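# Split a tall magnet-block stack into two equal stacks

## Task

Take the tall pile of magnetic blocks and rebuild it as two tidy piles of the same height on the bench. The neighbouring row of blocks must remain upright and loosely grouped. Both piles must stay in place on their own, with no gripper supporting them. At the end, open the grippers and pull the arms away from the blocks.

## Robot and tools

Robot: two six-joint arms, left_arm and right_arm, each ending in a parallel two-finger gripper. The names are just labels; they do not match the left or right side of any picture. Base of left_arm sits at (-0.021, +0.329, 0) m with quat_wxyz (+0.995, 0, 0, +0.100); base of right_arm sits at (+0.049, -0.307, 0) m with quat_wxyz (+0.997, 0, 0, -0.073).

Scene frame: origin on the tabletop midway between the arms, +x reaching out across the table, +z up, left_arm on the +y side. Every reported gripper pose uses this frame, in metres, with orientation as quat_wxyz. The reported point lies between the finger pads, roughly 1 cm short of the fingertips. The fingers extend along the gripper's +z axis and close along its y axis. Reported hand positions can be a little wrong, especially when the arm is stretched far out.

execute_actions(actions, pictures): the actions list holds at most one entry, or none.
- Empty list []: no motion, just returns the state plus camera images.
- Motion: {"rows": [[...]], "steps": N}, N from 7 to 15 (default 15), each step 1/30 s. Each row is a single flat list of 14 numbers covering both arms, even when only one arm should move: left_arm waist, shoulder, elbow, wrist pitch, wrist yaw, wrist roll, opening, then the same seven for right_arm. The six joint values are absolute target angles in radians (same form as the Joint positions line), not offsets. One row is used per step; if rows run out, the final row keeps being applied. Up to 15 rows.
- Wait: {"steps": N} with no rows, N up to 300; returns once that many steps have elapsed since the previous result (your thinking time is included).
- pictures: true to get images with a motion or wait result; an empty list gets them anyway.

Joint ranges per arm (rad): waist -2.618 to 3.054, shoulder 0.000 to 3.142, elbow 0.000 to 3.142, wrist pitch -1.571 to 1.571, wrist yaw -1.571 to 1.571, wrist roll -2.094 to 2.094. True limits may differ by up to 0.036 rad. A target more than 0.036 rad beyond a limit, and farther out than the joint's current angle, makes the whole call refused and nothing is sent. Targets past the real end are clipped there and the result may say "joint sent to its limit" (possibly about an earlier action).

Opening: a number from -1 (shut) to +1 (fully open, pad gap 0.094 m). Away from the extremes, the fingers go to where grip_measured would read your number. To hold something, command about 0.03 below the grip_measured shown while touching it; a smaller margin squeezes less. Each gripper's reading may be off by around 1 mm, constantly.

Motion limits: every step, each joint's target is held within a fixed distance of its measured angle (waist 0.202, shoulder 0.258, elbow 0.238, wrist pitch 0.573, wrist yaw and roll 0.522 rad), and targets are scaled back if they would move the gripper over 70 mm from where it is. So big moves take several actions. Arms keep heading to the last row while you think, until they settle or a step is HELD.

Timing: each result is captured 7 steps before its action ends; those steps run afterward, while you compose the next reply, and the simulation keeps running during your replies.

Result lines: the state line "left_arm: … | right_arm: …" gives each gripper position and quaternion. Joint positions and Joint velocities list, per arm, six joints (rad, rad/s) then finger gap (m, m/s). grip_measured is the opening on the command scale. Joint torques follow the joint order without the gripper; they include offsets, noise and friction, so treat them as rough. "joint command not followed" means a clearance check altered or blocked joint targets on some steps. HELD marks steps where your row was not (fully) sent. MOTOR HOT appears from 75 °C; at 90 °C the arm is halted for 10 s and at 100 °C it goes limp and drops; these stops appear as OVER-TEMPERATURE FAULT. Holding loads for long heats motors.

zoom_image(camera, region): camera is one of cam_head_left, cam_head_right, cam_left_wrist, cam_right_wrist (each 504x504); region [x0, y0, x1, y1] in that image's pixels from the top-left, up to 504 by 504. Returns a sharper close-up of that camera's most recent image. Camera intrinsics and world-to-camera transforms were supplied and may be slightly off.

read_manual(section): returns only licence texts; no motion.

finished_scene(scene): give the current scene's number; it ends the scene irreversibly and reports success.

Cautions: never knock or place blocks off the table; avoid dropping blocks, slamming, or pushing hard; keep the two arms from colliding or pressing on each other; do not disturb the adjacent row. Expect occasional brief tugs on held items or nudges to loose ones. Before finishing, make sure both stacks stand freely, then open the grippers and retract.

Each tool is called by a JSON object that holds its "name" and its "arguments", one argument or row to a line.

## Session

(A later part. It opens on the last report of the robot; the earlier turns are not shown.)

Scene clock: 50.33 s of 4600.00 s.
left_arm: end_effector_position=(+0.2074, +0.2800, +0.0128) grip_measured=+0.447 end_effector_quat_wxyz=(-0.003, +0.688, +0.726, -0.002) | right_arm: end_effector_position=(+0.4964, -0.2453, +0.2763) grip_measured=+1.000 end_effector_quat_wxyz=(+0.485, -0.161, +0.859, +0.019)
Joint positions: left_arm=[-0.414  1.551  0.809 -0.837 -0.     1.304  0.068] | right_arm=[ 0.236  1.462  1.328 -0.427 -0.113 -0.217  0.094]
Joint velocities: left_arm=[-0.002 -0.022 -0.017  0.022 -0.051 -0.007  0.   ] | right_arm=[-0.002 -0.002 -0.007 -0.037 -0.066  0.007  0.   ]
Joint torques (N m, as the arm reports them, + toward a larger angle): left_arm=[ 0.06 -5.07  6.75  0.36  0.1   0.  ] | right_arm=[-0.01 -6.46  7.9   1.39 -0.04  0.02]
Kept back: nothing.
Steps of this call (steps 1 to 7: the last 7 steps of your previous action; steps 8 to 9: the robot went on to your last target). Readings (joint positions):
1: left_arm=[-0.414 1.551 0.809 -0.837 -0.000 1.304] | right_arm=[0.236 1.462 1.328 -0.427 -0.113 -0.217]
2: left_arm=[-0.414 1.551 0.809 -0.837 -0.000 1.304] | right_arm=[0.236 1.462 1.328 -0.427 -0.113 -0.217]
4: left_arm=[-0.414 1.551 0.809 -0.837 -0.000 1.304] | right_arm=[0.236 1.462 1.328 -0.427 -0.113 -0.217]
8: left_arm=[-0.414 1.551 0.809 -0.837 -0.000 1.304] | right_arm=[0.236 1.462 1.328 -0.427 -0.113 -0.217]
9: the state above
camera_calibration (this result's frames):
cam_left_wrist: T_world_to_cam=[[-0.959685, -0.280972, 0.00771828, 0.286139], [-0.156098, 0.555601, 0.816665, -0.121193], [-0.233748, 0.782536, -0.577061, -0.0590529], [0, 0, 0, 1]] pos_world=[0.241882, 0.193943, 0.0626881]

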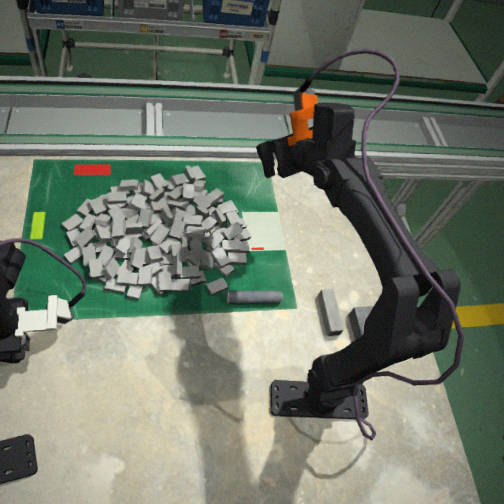

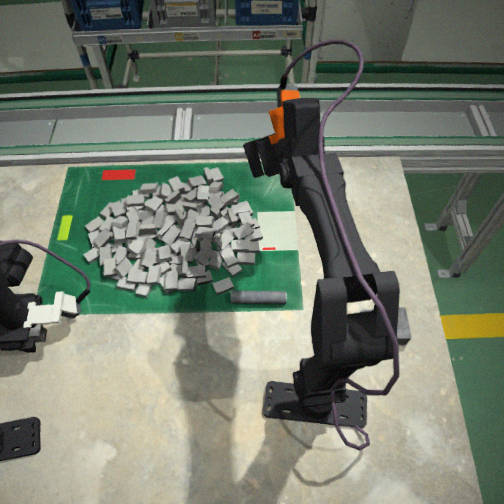

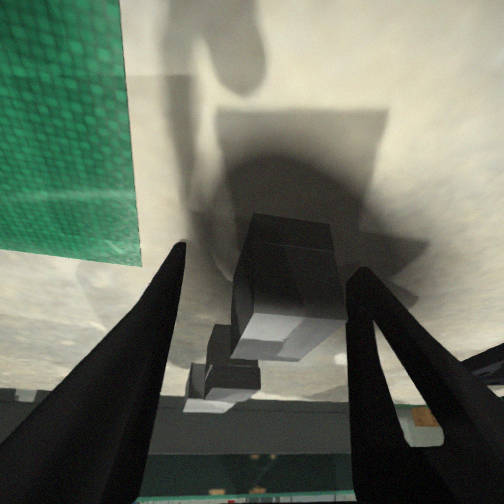

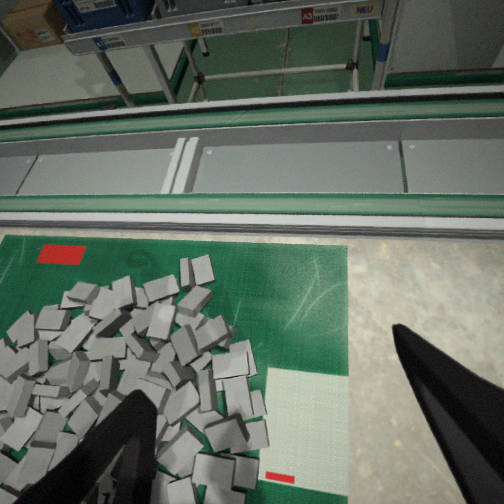

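{"name": "execute_actions", "arguments": {
  "actions": [
    {"rows": [[-0.414,1.545,0.817,-0.842,0.006,1.234,0.45,0.236,1.462,1.328,-0.427,-0.113,-0.217,1],[-0.414,1.545,0.817,-0.842,0.006,1.153,0.45,0.236,1.462,1.328,-0.427,-0.113,-0.217,1],[-0.414,1.545,0.817,-0.842,0.006,1.064,0.45,0.236,1.462,1.328,-0.427,-0.113,-0.217,1],[-0.414,1.545,0.817,-0.842,0.006,0.969,0.45,0.236,1.462,1.328,-0.427,-0.113,-0.217,1],[-0.414,1.545,0.817,-0.842,0.005,0.868,0.45,0.236,1.462,1.328,-0.427,-0.113,-0.217,1],[-0.414,1.545,0.817,-0.842,0.005,0.762,0.45,0.236,1.462,1.328,-0.427,-0.113,-0.217,1],[-0.414,1.545,0.817,-0.842,0.004,0.655,0.45,0.236,1.462,1.328,-0.427,-0.113,-0.217,1],[-0.414,1.545,0.817,-0.842,0.004,0.545,0.45,0.236,1.462,1.328,-0.427,-0.113,-0.217,1],[-0.414,1.545,0.817,-0.842,0.003,0.436,0.45,0.236,1.462,1.328,-0.427,-0.113,-0.217,1],[-0.414,1.545,0.817,-0.842,0.003,0.327,0.45,0.236,1.462,1.328,-0.427,-0.113,-0.217,1],[-0.414,1.545,0.817,-0.842,0.002,0.222,0.45,0.236,1.462,1.328,-0.427,-0.113,-0.217,1],[-0.414,1.545,0.817,-0.842,0.002,0.121,0.45,0.236,1.462,1.328,-0.427,-0.113,-0.217,1],[-0.414,1.545,0.817,-0.842,0.001,0.026,0.45,0.236,1.462,1.328,-0.427,-0.113,-0.217,1],[-0.414,1.545,0.817,-0.842,0.001,-0.063,0.45,0.236,1.462,1.328,-0.427,-0.113,-0.217,1],[-0.414,1.545,0.817,-0.842,0,-0.144,0.45,0.236,1.462,1.328,-0.427,-0.113,-0.217,1]], "steps": 15}
  ]
}}

{"name": "execute_actions", "arguments": {
  "actions": [
    {"rows": [[-0.414,1.545,0.817,-0.842,0,-0.215,0.45,0.236,1.462,1.328,-0.427,-0.113,-0.217,1],[-0.414,1.545,0.817,-0.842,0,-0.275,0.45,0.236,1.462,1.328,-0.427,-0.113,-0.217,1],[-0.414,1.545,0.817,-0.842,0,-0.323,0.45,0.236,1.462,1.328,-0.427,-0.113,-0.217,1],[-0.414,1.545,0.817,-0.842,0,-0.356,0.45,0.236,1.462,1.328,-0.427,-0.113,-0.217,1],[-0.414,1.545,0.817,-0.842,0,-0.375,0.45,0.236,1.462,1.328,-0.427,-0.113,-0.217,1],[-0.414,1.545,0.817,-0.842,0,-0.378,0.43,0.236,1.462,1.328,-0.427,-0.113,-0.217,1],[-0.414,1.545,0.817,-0.842,0,-0.363,0.4,0.236,1.462,1.328,-0.427,-0.113,-0.217,1],[-0.414,1.545,0.817,-0.842,0,-0.328,0.35,0.236,1.462,1.328,-0.427,-0.113,-0.217,1],[-0.414,1.545,0.817,-0.842,0,-0.29,0.29,0.236,1.462,1.328,-0.427,-0.113,-0.217,1],[-0.414,1.545,0.817,-0.842,0,-0.274,0.23,0.236,1.462,1.328,-0.427,-0.113,-0.217,1],[-0.414,1.545,0.817,-0.842,0,-0.274,0.17,0.236,1.462,1.328,-0.427,-0.113,-0.217,1],[-0.414,1.545,0.817,-0.842,0,-0.274,0.13,0.236,1.462,1.328,-0.427,-0.113,-0.217,1],[-0.414,1.545,0.817,-0.842,0,-0.274,0.1,0.236,1.462,1.328,-0.427,-0.113,-0.217,1]], "steps": 13}
  ]
}}

{"name": "execute_actions", "arguments": {
  "actions": [
    {"steps": 10}
  ],
  "pictures": true
}}

Scene clock: 53.60 s of 4600.00 s.
left_arm: end_effector_position=(+0.2074, +0.2800, +0.0128) grip_measured=+0.447 end_effector_quat_wxyz=(-0.004, +0.528, +0.849, -0.001) | right_arm: end_effector_position=(+0.4964, -0.2453, +0.2763) grip_measured=+1.000 end_effector_quat_wxyz=(+0.485, -0.161, +0.859, +0.019)
Joint positions: left_arm=[-0.414  1.551  0.809 -0.837 -0.     0.898  0.068] | right_arm=[ 0.236  1.462  1.328 -0.427 -0.113 -0.217  0.094]
Joint velocities: left_arm=[ 0.032 -0.002  0.002 -0.022  0.022 -2.366  0.   ] | right_arm=[-0.017 -0.007  0.007 -0.066  0.081 -0.022  0.   ]
Joint torques (N m, as the arm reports them, + toward a larger angle): left_arm=[ 0.06 -5.09  6.67  0.35  0.07  0.  ] | right_arm=[-0.03 -6.47  7.9   1.38 -0.03  0.03]
Steps of this call (steps 1 to 15: the robot went on to your last target; steps 16 to 90: nothing new was sent; steps 91 to 98: the first 8 steps of this action). Readings (joint positions):
91: left_arm=[-0.414 1.551 0.809 -0.837 -0.000 1.293] | right_arm=[0.236 1.462 1.328 -0.427 -0.113 -0.217]
92: left_arm=[-0.414 1.551 0.809 -0.837 -0.000 1.269] | right_arm=[0.236 1.462 1.328 -0.427 -0.113 -0.217]
94: left_arm=[-0.414 1.551 0.809 -0.837 -0.000 1.184] | right_arm=[0.236 1.462 1.328 -0.427 -0.113 -0.217]
98: the state above

Scene clock: 54.03 s of 4600.00 s.
left_arm: end_effector_position=(+0.2074, +0.2800, +0.0128) grip_measured=+0.437 end_effector_quat_wxyz=(-0.004, +0.016, +1.000, +0.001) | right_arm: end_effector_position=(+0.4964, -0.2453, +0.2763) grip_measured=+1.000 end_effector_quat_wxyz=(+0.485, -0.161, +0.859, +0.019)
Joint positions: left_arm=[-0.414  1.551  0.809 -0.837 -0.    -0.181  0.068] | right_arm=[ 0.236  1.462  1.328 -0.427 -0.113 -0.217  0.094]
Joint velocities: left_arm=[ 0.027 -0.002  0.007 -0.051 -0.066 -1.267 -0.009] | right_arm=[ 0.012 -0.017  0.012 -0.007 -0.037 -0.007  0.   ]
Joint torques (N m, as the arm reports them, + toward a larger angle): left_arm=[ 0.05 -5.2   6.68  0.35  0.03 -0.04] | right_arm=[-0.03 -6.51  7.92  1.39 -0.04  0.03]
Steps of this call (steps 1 to 7: the last 7 steps of your previous action; steps 8 to 13: the first 6 steps of this action). Readings (joint positions):
8: left_arm=[-0.414 1.551 0.809 -0.837 -0.000 0.154] | right_arm=[0.236 1.462 1.328 -0.427 -0.113 -0.217]
9: left_arm=[-0.414 1.551 0.809 -0.837 -0.000 0.071] | right_arm=[0.236 1.462 1.328 -0.427 -0.113 -0.217]
11: left_arm=[-0.414 1.551 0.809 -0.837 -0.000 -0.074] | right_arm=[0.236 1.462 1.328 -0.427 -0.113 -0.217]
13: the state above

Scene clock: 54.37 s of 4600.00 s.
left_arm: end_effector_position=(+0.2074, +0.2800, +0.0128) grip_measured=+0.103 end_effector_quat_wxyz=(-0.004, -0.025, +1.000, +0.001) | right_arm: end_effector_position=(+0.4964, -0.2453, +0.2763) grip_measured=+1.000 end_effector_quat_wxyz=(+0.485, -0.161, +0.859, +0.019)
Joint positions: left_arm=[-0.414  1.551  0.809 -0.837 -0.    -0.264  0.052] | right_arm=[ 0.236  1.462  1.328 -0.427 -0.113 -0.217  0.094]
Joint velocities: left_arm=[ 0.017  0.012  0.002 -0.051 -0.051 -0.037 -0.001] | right_arm=[ 0.022 -0.002 -0.002 -0.066 -0.081  0.022  0.   ]
Joint torques (N m, as the arm reports them, + toward a larger angle): left_arm=[-0.04 -5.08  6.74  0.34 -0.01 -0.06] | right_arm=[-0.01 -6.49  7.87  1.39 -0.05  0.03]
Kept back: nothing.
Steps of this call (steps 1 to 7: the last 7 steps of your previous action; steps 8 to 10: the robot went on to your last target). Readings (joint positions):
1: left_arm=[-0.414 1.551 0.809 -0.837 -0.000 -0.217] | right_arm=[0.236 1.462 1.328 -0.427 -0.113 -0.217]
2: left_arm=[-0.414 1.551 0.809 -0.837 -0.000 -0.240] | right_arm=[0.236 1.462 1.328 -0.427 -0.113 -0.217]
4: left_arm=[-0.414 1.551 0.809 -0.837 -0.000 -0.254] | right_arm=[0.236 1.462 1.328 -0.427 -0.113 -0.217]
8: left_arm=[-0.414 1.551 0.809 -0.837 -0.000 -0.262] | right_arm=[0.236 1.462 1.328 -0.427 -0.113 -0.217]
10: the state above
camera_calibration (this result's frames):
cam_left_wrist: T_world_to_cam=[[0.27814, -0.960536, -0.00313349, 0.219868], [-0.551378, -0.16233, 0.81831, 0.161742], [-0.786525, -0.225877, -0.574768, 0.337855], [0, 0, 0, 1]] pos_world=[0.293758, 0.31376, 0.0625219]

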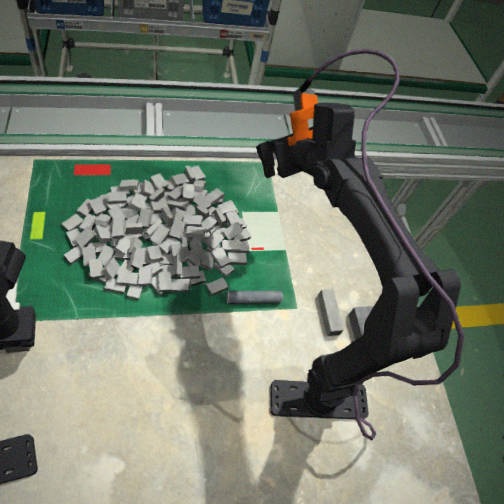

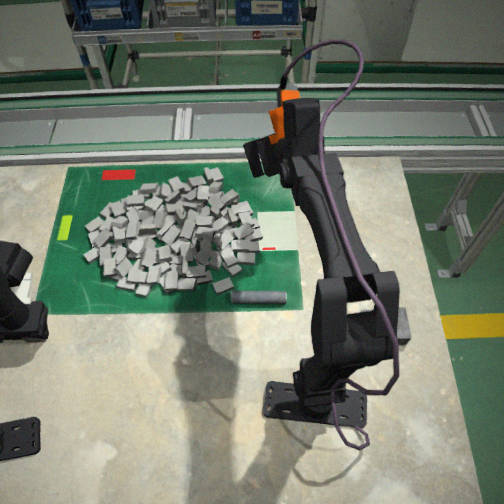

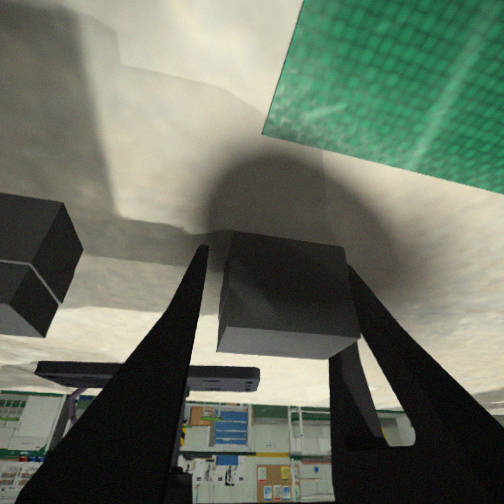

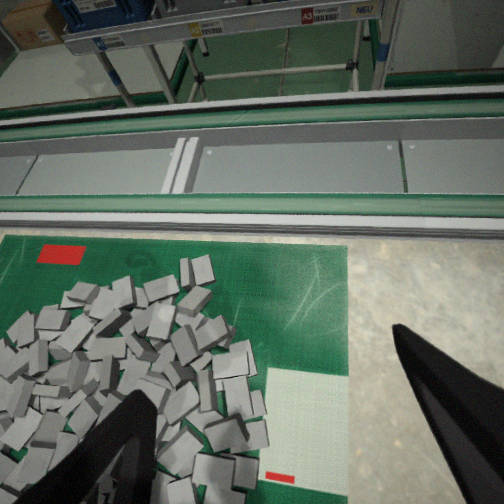

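{"name": "execute_actions", "arguments": {
  "actions": [
    {"rows": [[-0.414,1.545,0.817,-0.842,0,-0.274,0.07,0.236,1.462,1.328,-0.427,-0.113,-0.217,1],[-0.414,1.545,0.817,-0.842,0,-0.274,0.04,0.236,1.462,1.328,-0.427,-0.113,-0.217,1],[-0.414,1.545,0.817,-0.842,0,-0.274,0.015,0.236,1.462,1.328,-0.427,-0.113,-0.217,1],[-0.414,1.545,0.817,-0.842,0,-0.274,-0.005,0.236,1.462,1.328,-0.427,-0.113,-0.217,1],[-0.414,1.545,0.817,-0.842,0,-0.274,-0.025,0.236,1.462,1.328,-0.427,-0.113,-0.217,1],[-0.414,1.545,0.817,-0.842,0,-0.274,-0.04,0.236,1.462,1.328,-0.427,-0.113,-0.217,1],[-0.414,1.545,0.817,-0.842,0,-0.274,-0.055,0.236,1.462,1.328,-0.427,-0.113,-0.217,1],[-0.414,1.545,0.817,-0.842,0,-0.274,-0.07,0.236,1.462,1.328,-0.427,-0.113,-0.217,1],[-0.414,1.545,0.817,-0.842,0,-0.274,-0.085,0.236,1.462,1.328,-0.427,-0.113,-0.217,1],[-0.414,1.545,0.817,-0.842,0,-0.274,-0.10,0.236,1.462,1.328,-0.427,-0.113,-0.217,1],[-0.414,1.545,0.817,-0.842,0,-0.274,-0.113,0.236,1.462,1.328,-0.427,-0.113,-0.217,1],[-0.414,1.545,0.817,-0.842,0,-0.274,-0.126,0.236,1.462,1.328,-0.427,-0.113,-0.217,1],[-0.414,1.545,0.817,-0.842,0,-0.274,-0.139,0.236,1.462,1.328,-0.427,-0.113,-0.217,1],[-0.414,1.545,0.817,-0.842,0,-0.274,-0.152,0.236,1.462,1.328,-0.427,-0.113,-0.217,1],[-0.414,1.545,0.817,-0.842,0,-0.274,-0.165,0.236,1.462,1.328,-0.427,-0.113,-0.217,1]], "steps": 15}
  ]
}}

{"name": "execute_actions", "arguments": {
  "actions": [
    {"steps": 10}
  ]
}}

Scene clock: 55.43 s of 4600.00 s.
left_arm: end_effector_position=(+0.2072, +0.2792, +0.0128) grip_measured=-0.061 end_effector_quat_wxyz=(-0.004, -0.027, +1.000, -0.001) | right_arm: end_effector_position=(+0.4964, -0.2453, +0.2763) grip_measured=+1.000 end_effector_quat_wxyz=(+0.485, -0.161, +0.859, +0.019)
Joint positions: left_arm=[-0.414  1.551  0.809 -0.837  0.004 -0.268  0.044] | right_arm=[ 0.236  1.462  1.328 -0.427 -0.113 -0.217  0.094]
Joint velocities: left_arm=[-0.017 -0.002  0.002 -0.037  0.066 -0.066 -0.012] | right_arm=[ 0.002  0.007  0.002 -0.022 -0.066 -0.066  0.   ]
Joint torques (N m, as the arm reports them, + toward a larger angle): left_arm=[ 0.01 -5.15  6.71  0.37 -0.07 -0.05] | right_arm=[ 0.02 -6.49  7.89  1.38 -0.02  0.02]
Steps of this call (steps 1 to 24: the robot went on to your last target; steps 25 to 32: the first 8 steps of this action). Readings (joint positions):
25: left_arm=[-0.414 1.551 0.809 -0.837 -0.000 -0.268] | right_arm=[0.236 1.462 1.328 -0.427 -0.113 -0.217]
26: left_arm=[-0.414 1.551 0.809 -0.837 -0.000 -0.268] | right_arm=[0.236 1.462 1.328 -0.427 -0.113 -0.217]
28: left_arm=[-0.414 1.551 0.809 -0.837 -0.000 -0.268] | right_arm=[0.236 1.462 1.328 -0.427 -0.113 -0.217]
32: the state above

Scene clock: 55.77 s of 4600.00 s.
left_arm: end_effector_position=(+0.2071, +0.2788, +0.0128) grip_measured=-0.132 end_effector_quat_wxyz=(-0.005, -0.027, +1.000, -0.002) | right_arm: end_effector_position=(+0.4964, -0.2453, +0.2763) grip_measured=+1.000 end_effector_quat_wxyz=(+0.485, -0.161, +0.859, +0.019)
Joint positions: left_arm=[-0.414  1.551  0.809 -0.837  0.006 -0.268  0.041] | right_arm=[ 0.236  1.462  1.328 -0.427 -0.113 -0.217  0.094]
Joint velocities: left_arm=[ 0.007  0.002 -0.002 -0.051  0.037  0.037 -0.002] | right_arm=[ 0.012 -0.012 -0.002  0.037  0.022 -0.066  0.   ]
Joint torques (N m, as the arm reports them, + toward a larger angle): left_arm=[ 0.   -5.09  6.68  0.33 -0.05 -0.06] | right_arm=[-0.03 -6.48  7.93  1.38 -0.03  0.02]
Kept back: nothing.
Steps of this call (steps 1 to 7: the last 7 steps of your previous action; steps 8 to 10: the robot went on to your last target). Readings (joint positions):
1: left_arm=[-0.414 1.551 0.809 -0.837 0.005 -0.268] | right_arm=[0.236 1.462 1.328 -0.427 -0.113 -0.217]
2: left_arm=[-0.414 1.551 0.809 -0.837 0.005 -0.268] | right_arm=[0.236 1.462 1.328 -0.427 -0.113 -0.217]
4: left_arm=[-0.414 1.551 0.809 -0.837 0.006 -0.268] | right_arm=[0.236 1.462 1.328 -0.427 -0.113 -0.217]
8: left_arm=[-0.414 1.551 0.809 -0.837 0.006 -0.268] | right_arm=[0.236 1.462 1.328 -0.427 -0.113 -0.217]
10: the state above

{"name": "execute_actions", "arguments": {
  "actions": [
    {"rows": [[-0.414,1.545,0.817,-0.842,0.006,-0.268,-0.15,0.236,1.462,1.328,-0.427,-0.113,-0.217,1],[-0.414,1.545,0.817,-0.842,0.006,-0.268,-0.135,0.236,1.462,1.328,-0.427,-0.113,-0.217,1],[-0.414,1.545,0.817,-0.842,0.006,-0.268,-0.12,0.236,1.462,1.328,-0.427,-0.113,-0.217,1],[-0.414,1.545,0.817,-0.842,0.006,-0.268,-0.09,0.236,1.462,1.328,-0.427,-0.113,-0.217,1],[-0.414,1.542,0.822,-0.846,0.006,-0.268,-0.02,0.236,1.462,1.328,-0.427,-0.113,-0.217,1],[-0.414,1.539,0.827,-0.85,0.006,-0.268,0.08,0.236,1.462,1.328,-0.427,-0.113,-0.217,1],[-0.414,1.536,0.832,-0.854,0.006,-0.268,0.18,0.236,1.462,1.328,-0.427,-0.113,-0.217,1],[-0.414,1.533,0.837,-0.858,0.006,-0.268,0.24,0.236,1.462,1.328,-0.427,-0.113,-0.217,1],[-0.414,1.5318,0.8386,-0.859,0.006,-0.268,0.26,0.236,1.462,1.328,-0.427,-0.113,-0.217,1],[-0.414,1.5284,0.843,-0.864,0.006,-0.268,0.26,0.236,1.462,1.328,-0.427,-0.113,-0.217,1],[-0.414,1.5232,0.8498,-0.882,0.006,-0.268,0.26,0.236,1.462,1.328,-0.427,-0.113,-0.217,1],[-0.414,1.5165,0.8585,-0.907,0.006,-0.268,0.26,0.236,1.462,1.328,-0.427,-0.113,-0.217,1]], "steps": 12}
  ]
}}

{"name": "execute_actions", "arguments": {
  "actions": [
    {"rows": [[-0.414,1.5087,0.8687,-0.933,0.006,-0.268,0.26,0.236,1.462,1.328,-0.427,-0.113,-0.217,1],[-0.414,1.5002,0.8797,-0.959,0.006,-0.268,0.26,0.236,1.462,1.328,-0.427,-0.113,-0.217,1],[-0.413,1.4914,0.8913,-0.984,0.006,-0.268,0.26,0.236,1.462,1.328,-0.427,-0.113,-0.217,1],[-0.412,1.4825,0.9029,-1.008,0.006,-0.267,0.26,0.236,1.462,1.328,-0.427,-0.113,-0.217,1],[-0.41,1.474,0.9139,-1.029,0.006,-0.265,0.26,0.236,1.462,1.328,-0.427,-0.113,-0.217,1],[-0.408,1.4662,0.9241,-1.047,0.006,-0.263,0.26,0.236,1.462,1.328,-0.427,-0.113,-0.217,1],[-0.404,1.4595,0.9328,-1.061,0.006,-0.262,0.26,0.236,1.462,1.328,-0.427,-0.113,-0.217,1],[-0.394,1.4543,0.9396,-1.07,0.006,-0.2545,0.26,0.236,1.462,1.328,-0.427,-0.113,-0.217,1],[-0.378,1.4509,0.944,-1.074,0.006,-0.23,0.26,0.236,1.462,1.328,-0.427,-0.113,-0.217,1],[-0.356,1.4497,0.9456,-1.071,0.006,-0.193,0.26,0.236,1.462,1.328,-0.427,-0.113,-0.217,1],[-0.33,1.4497,0.9456,-1.061,0.006,-0.154,0.26,0.236,1.462,1.328,-0.427,-0.113,-0.217,1],[-0.301,1.4497,0.9456,-1.048,0.006,-0.114,0.26,0.236,1.462,1.328,-0.427,-0.113,-0.217,1]], "steps": 12}
  ]
}}

{"name": "execute_actions", "arguments": {
  "actions": [
    {"rows": [[-0.27,1.452,0.941,-1.04,0.006,-0.072,0.26,0.236,1.462,1.328,-0.427,-0.113,-0.217,1],[-0.237,1.455,0.935,-1.034,0.006,-0.031,0.26,0.236,1.462,1.328,-0.427,-0.113,-0.217,1],[-0.2025,1.459,0.929,-1.028,0.007,0.01,0.26,0.236,1.462,1.328,-0.427,-0.113,-0.217,1],[-0.168,1.463,0.923,-1.021,0.007,0.049,0.26,0.236,1.462,1.328,-0.427,-0.113,-0.217,1],[-0.135,1.466,0.917,-1.015,0.007,0.085,0.26,0.236,1.462,1.328,-0.427,-0.113,-0.217,1],[-0.104,1.4695,0.911,-1.009,0.007,0.118,0.26,0.236,1.462,1.328,-0.427,-0.113,-0.217,1],[-0.0745,1.4704,0.9093,-1.009,0.007,0.146,0.26,0.236,1.462,1.328,-0.427,-0.113,-0.217,1],[-0.049,1.473,0.9045,-1.004,0.007,0.17,0.26,0.236,1.462,1.328,-0.427,-0.113,-0.217,1],[-0.0275,1.477,0.8971,-0.986,0.006,0.1875,0.26,0.236,1.462,1.328,-0.427,-0.113,-0.217,1],[-0.011,1.4821,0.8876,-0.961,0.005,0.198,0.26,0.236,1.462,1.328,-0.427,-0.113,-0.217,1],[-0.0007,1.488,0.8766,-0.935,0.004,0.201,0.26,0.236,1.462,1.328,-0.427,-0.113,-0.217,1],[0.003,1.4945,0.8646,-0.91,0.003,0.195,0.26,0.236,1.462,1.328,-0.427,-0.113,-0.217,1]], "steps": 12}
  ]
}}

{"name": "execute_actions", "arguments": {
  "actions": [
    {"rows": [[0.003,1.5013,0.852,-0.885,0.002,0.18,0.26,0.236,1.462,1.328,-0.427,-0.113,-0.217,1],[0.003,1.508,0.8394,-0.861,0.002,0.1625,0.26,0.236,1.462,1.328,-0.427,-0.113,-0.217,1],[0.003,1.5145,0.8274,-0.84,0.002,0.155,0.26,0.236,1.462,1.328,-0.427,-0.113,-0.217,1],[0.003,1.5204,0.8164,-0.823,0.002,0.155,0.26,0.236,1.462,1.328,-0.427,-0.113,-0.217,1],[0.003,1.5255,0.8069,-0.809,0.002,0.155,0.26,0.236,1.462,1.328,-0.427,-0.113,-0.217,1],[0.003,1.5295,0.7995,-0.8,0.002,0.155,0.26,0.236,1.462,1.328,-0.427,-0.113,-0.217,1],[0.003,1.5321,0.7947,-0.796,0.002,0.155,0.26,0.236,1.462,1.328,-0.427,-0.113,-0.217,1],[0.003,1.533,0.793,-0.799,0.002,0.155,0.26,0.236,1.462,1.328,-0.427,-0.113,-0.217,1],[0.003,1.533,0.793,-0.81,0.002,0.155,0.26,0.236,1.462,1.328,-0.427,-0.113,-0.217,1],[0.003,1.533,0.793,-0.822,0.002,0.155,0.26,0.236,1.462,1.328,-0.427,-0.113,-0.217,1],[0.003,1.533,0.793,-0.827,0.002,0.155,0.26,0.236,1.462,1.328,-0.427,-0.113,-0.217,1]], "steps": 11}
  ]
}}

{"name": "execute_actions", "arguments": {
  "actions": [
    {"steps": 12}
  ],
  "pictures": true
}}

Scene clock: 61.53 s of 4600.00 s.
left_arm: end_effector_position=(+0.2071, +0.2788, +0.0128) grip_measured=-0.048 end_effector_quat_wxyz=(-0.005, -0.027, +1.000, -0.002) | right_arm: end_effector_position=(+0.4964, -0.2453, +0.2763) grip_measured=+1.000 end_effector_quat_wxyz=(+0.485, -0.161, +0.859, +0.019)
Joint positions: left_arm=[-0.414  1.551  0.809 -0.837  0.006 -0.268  0.045] | right_arm=[ 0.236  1.462  1.328 -0.427 -0.113 -0.217  0.094]
Joint velocities: left_arm=[ 0.012  0.012 -0.007 -0.022  0.037 -0.037  0.051] | right_arm=[ 0.022 -0.012  0.007  0.007  0.066  0.037  0.   ]
Joint torques (N m, as the arm reports them, + toward a larger angle): left_arm=[ 0.02 -5.4   7.21  0.32  0.02  0.02] | right_arm=[-0.1  -6.5   7.89  1.38 -0.04  0.04]
Steps of this call (steps 1 to 15: the robot went on to your last target; steps 16 to 90: nothing new was sent; then 2.60 s passed at rest; steps 91 to 95: the first 5 steps of this action). Readings (joint positions):
91: left_arm=[-0.414 1.551 0.809 -0.837 0.006 -0.268] | right_arm=[0.236 1.462 1.328 -0.427 -0.113 -0.217]
92: left_arm=[-0.414 1.551 0.809 -0.837 0.006 -0.268] | right_arm=[0.236 1.462 1.328 -0.427 -0.113 -0.217]
94: left_arm=[-0.414 1.551 0.809 -0.837 0.006 -0.268] | right_arm=[0.236 1.462 1.328 -0.427 -0.113 -0.217]
95: the state above

Scene clock: 61.93 s of 4600.00 s.
left_arm: end_effector_position=(+0.2033, +0.2797, +0.0324) grip_measured=+0.257 end_effector_quat_wxyz=(-0.014, -0.027, +1.000, +0.000) | right_arm: end_effector_position=(+0.4964, -0.2453, +0.2763) grip_measured=+1.000 end_effector_quat_wxyz=(+0.485, -0.161, +0.859, +0.019)
Joint positions: left_arm=[-0.414  1.516  0.862 -0.943  0.006 -0.268  0.059] | right_arm=[ 0.236  1.462  1.328 -0.427 -0.113 -0.217  0.094]
Joint velocities: left_arm=[-0.007 -0.3    0.364 -0.623 -0.037 -0.081 -0.   ] | right_arm=[ 0.012  0.002 -0.002  0.066 -0.007 -0.007  0.   ]
Joint torques (N m, as the arm reports them, + toward a larger angle): left_arm=[ 0.36 -6.37  8.96  0.35  0.01  0.06] | right_arm=[-0.03 -6.46  7.89  1.38 -0.03  0.04]
Steps of this call (steps 1 to 7: the last 7 steps of your previous action; steps 8 to 12: the first 5 steps of this action). Readings (joint positions):
8: left_arm=[-0.414 1.548 0.821 -0.872 0.006 -0.268] | right_arm=[0.236 1.462 1.328 -0.427 -0.113 -0.217]
9: left_arm=[-0.414 1.543 0.829 -0.887 0.006 -0.268] | right_arm=[0.236 1.462 1.328 -0.427 -0.113 -0.217]
11: left_arm=[-0.414 1.526 0.850 -0.924 0.006 -0.268] | right_arm=[0.236 1.462 1.328 -0.427 -0.113 -0.217]
12: the state above

Scene clock: 62.33 s of 4600.00 s.
left_arm: end_effector_position=(+0.2111, +0.3280, +0.0567) grip_measured=+0.257 end_effector_quat_wxyz=(-0.001, -0.031, +0.999, -0.006) | right_arm: end_effector_position=(+0.4964, -0.2453, +0.2763) grip_measured=+1.000 end_effector_quat_wxyz=(+0.485, -0.161, +0.859, +0.019)
Joint positions: left_arm=[-0.197  1.467  0.92  -1.026  0.012 -0.06   0.059] | right_arm=[ 0.236  1.462  1.328 -0.427 -0.113 -0.217  0.094]
Joint velocities: left_arm=[ 0.965 -0.002 -0.002 -0.051 -0.007  0.857  0.   ] | right_arm=[-0.007 -0.002  0.002 -0.051 -0.007 -0.037  0.   ]
Joint torques (N m, as the arm reports them, + toward a larger angle): left_arm=[ 0.32 -4.46  6.24  0.55 -0.04  0.06] | right_arm=[-0.03 -6.51  7.85  1.38 -0.03  0.05]
Steps of this call (steps 1 to 7: the last 7 steps of your previous action; steps 8 to 12: the first 5 steps of this action). Readings (joint positions):
8: left_arm=[-0.330 1.467 0.920 -1.026 0.012 -0.185] | right_arm=[0.236 1.462 1.328 -0.427 -0.113 -0.217]
9: left_arm=[-0.299 1.467 0.920 -1.026 0.012 -0.157] | right_arm=[0.236 1.462 1.328 -0.427 -0.113 -0.217]
11: left_arm=[-0.232 1.467 0.920 -1.026 0.013 -0.093] | right_arm=[0.236 1.462 1.328 -0.427 -0.113 -0.217]
12: the state above

Scene clock: 62.70 s of 4600.00 s.
left_arm: end_effector_position=(+0.2066, +0.3744, +0.0317) grip_measured=+0.257 end_effector_quat_wxyz=(-0.000, -0.027, +1.000, -0.002) | right_arm: end_effector_position=(+0.4964, -0.2453, +0.2763) grip_measured=+1.000 end_effector_quat_wxyz=(+0.485, -0.161, +0.859, +0.019)
Joint positions: left_arm=[-0.002  1.503  0.848 -0.916  0.004  0.144  0.059] | right_arm=[ 0.236  1.462  1.328 -0.427 -0.113 -0.217  0.094]
Joint velocities: left_arm=[-0.002  0.247 -0.383  0.535 -0.095  0.11   0.001] | right_arm=[ 0.012 -0.002 -0.012 -0.037  0.007 -0.022  0.   ]
Joint torques (N m, as the arm reports them, + toward a larger angle): left_arm=[ 0.46 -4.28  5.54  0.6  -0.04  0.07] | right_arm=[-0.03 -6.48  7.94  1.39 -0.05  0.02]
Steps of this call (steps 1 to 7: the last 7 steps of your previous action; steps 8 to 11: the first 4 steps of this action). Readings (joint positions):
8: left_arm=[-0.006 1.479 0.887 -0.971 0.005 0.136] | right_arm=[0.236 1.462 1.328 -0.427 -0.113 -0.217]
9: left_arm=[-0.003 1.486 0.875 -0.953 0.004 0.140] | right_arm=[0.236 1.462 1.328 -0.427 -0.113 -0.217]
11: the state above

Scene clock: 63.10 s of 4600.00 s.
left_arm: end_effector_position=(+0.2026, +0.3736, +0.0145) grip_measured=+0.257 end_effector_quat_wxyz=(-0.007, -0.025, +1.000, -0.003) | right_arm: end_effector_position=(+0.4964, -0.2453, +0.2763) grip_measured=+1.000 end_effector_quat_wxyz=(+0.485, -0.161, +0.859, +0.019)
Joint positions: left_arm=[-0.002  1.533  0.799 -0.852  0.004  0.148  0.059] | right_arm=[ 0.236  1.462  1.328 -0.427 -0.113 -0.217  0.094]
Joint velocities: left_arm=[-0.007 -0.002  0.007 -0.037  0.007  0.007  0.   ] | right_arm=[-0.007 -0.007  0.002 -0.022  0.007 -0.051  0.   ]
Joint torques (N m, as the arm reports them, + toward a larger angle): left_arm=[ 0.35 -4.43  5.38  0.62  0.    0.08] | right_arm=[-0.05 -6.47  7.91  1.38 -0.05  0.02]
Kept back: nothing.
Steps of this call (steps 1 to 7: the last 7 steps of your previous action; steps 8 to 12: the robot went on to your last target). Readings (joint positions):
1: left_arm=[-0.002 1.511 0.835 -0.900 0.004 0.144] | right_arm=[0.236 1.462 1.328 -0.427 -0.113 -0.217]
2: left_arm=[-0.002 1.519 0.823 -0.885 0.004 0.146] | right_arm=[0.236 1.462 1.328 -0.427 -0.113 -0.217]
4: left_arm=[-0.002 1.529 0.806 -0.864 0.004 0.147] | right_arm=[0.236 1.462 1.328 -0.427 -0.113 -0.217]
8: left_arm=[-0.002 1.533 0.799 -0.855 0.004 0.148] | right_arm=[0.236 1.462 1.328 -0.427 -0.113 -0.217]
12: the state above
camera_calibration (this result's frames):
cam_left_wrist: T_world_to_cam=[[0.27748, -0.960723, 0.00393932, 0.311249], [-0.54659, -0.154494, 0.823026, 0.168984], [-0.790091, -0.230526, -0.567991, 0.358571], [0, 0, 0, 1]] pos_world=[0.289303, 0.407791, 0.0633605]

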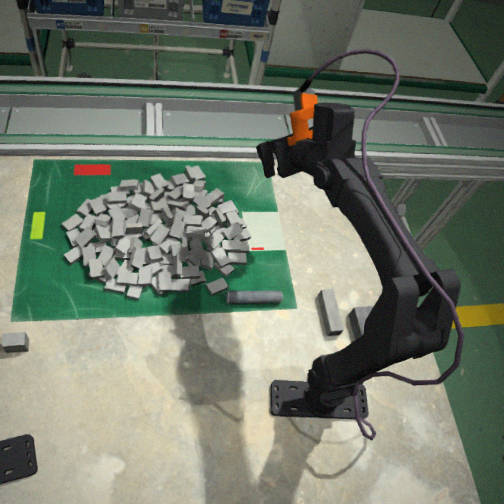

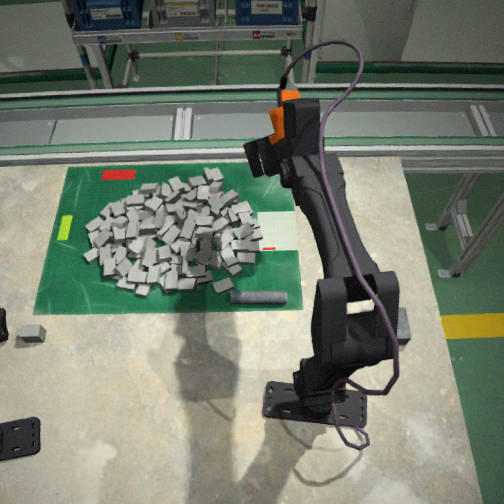

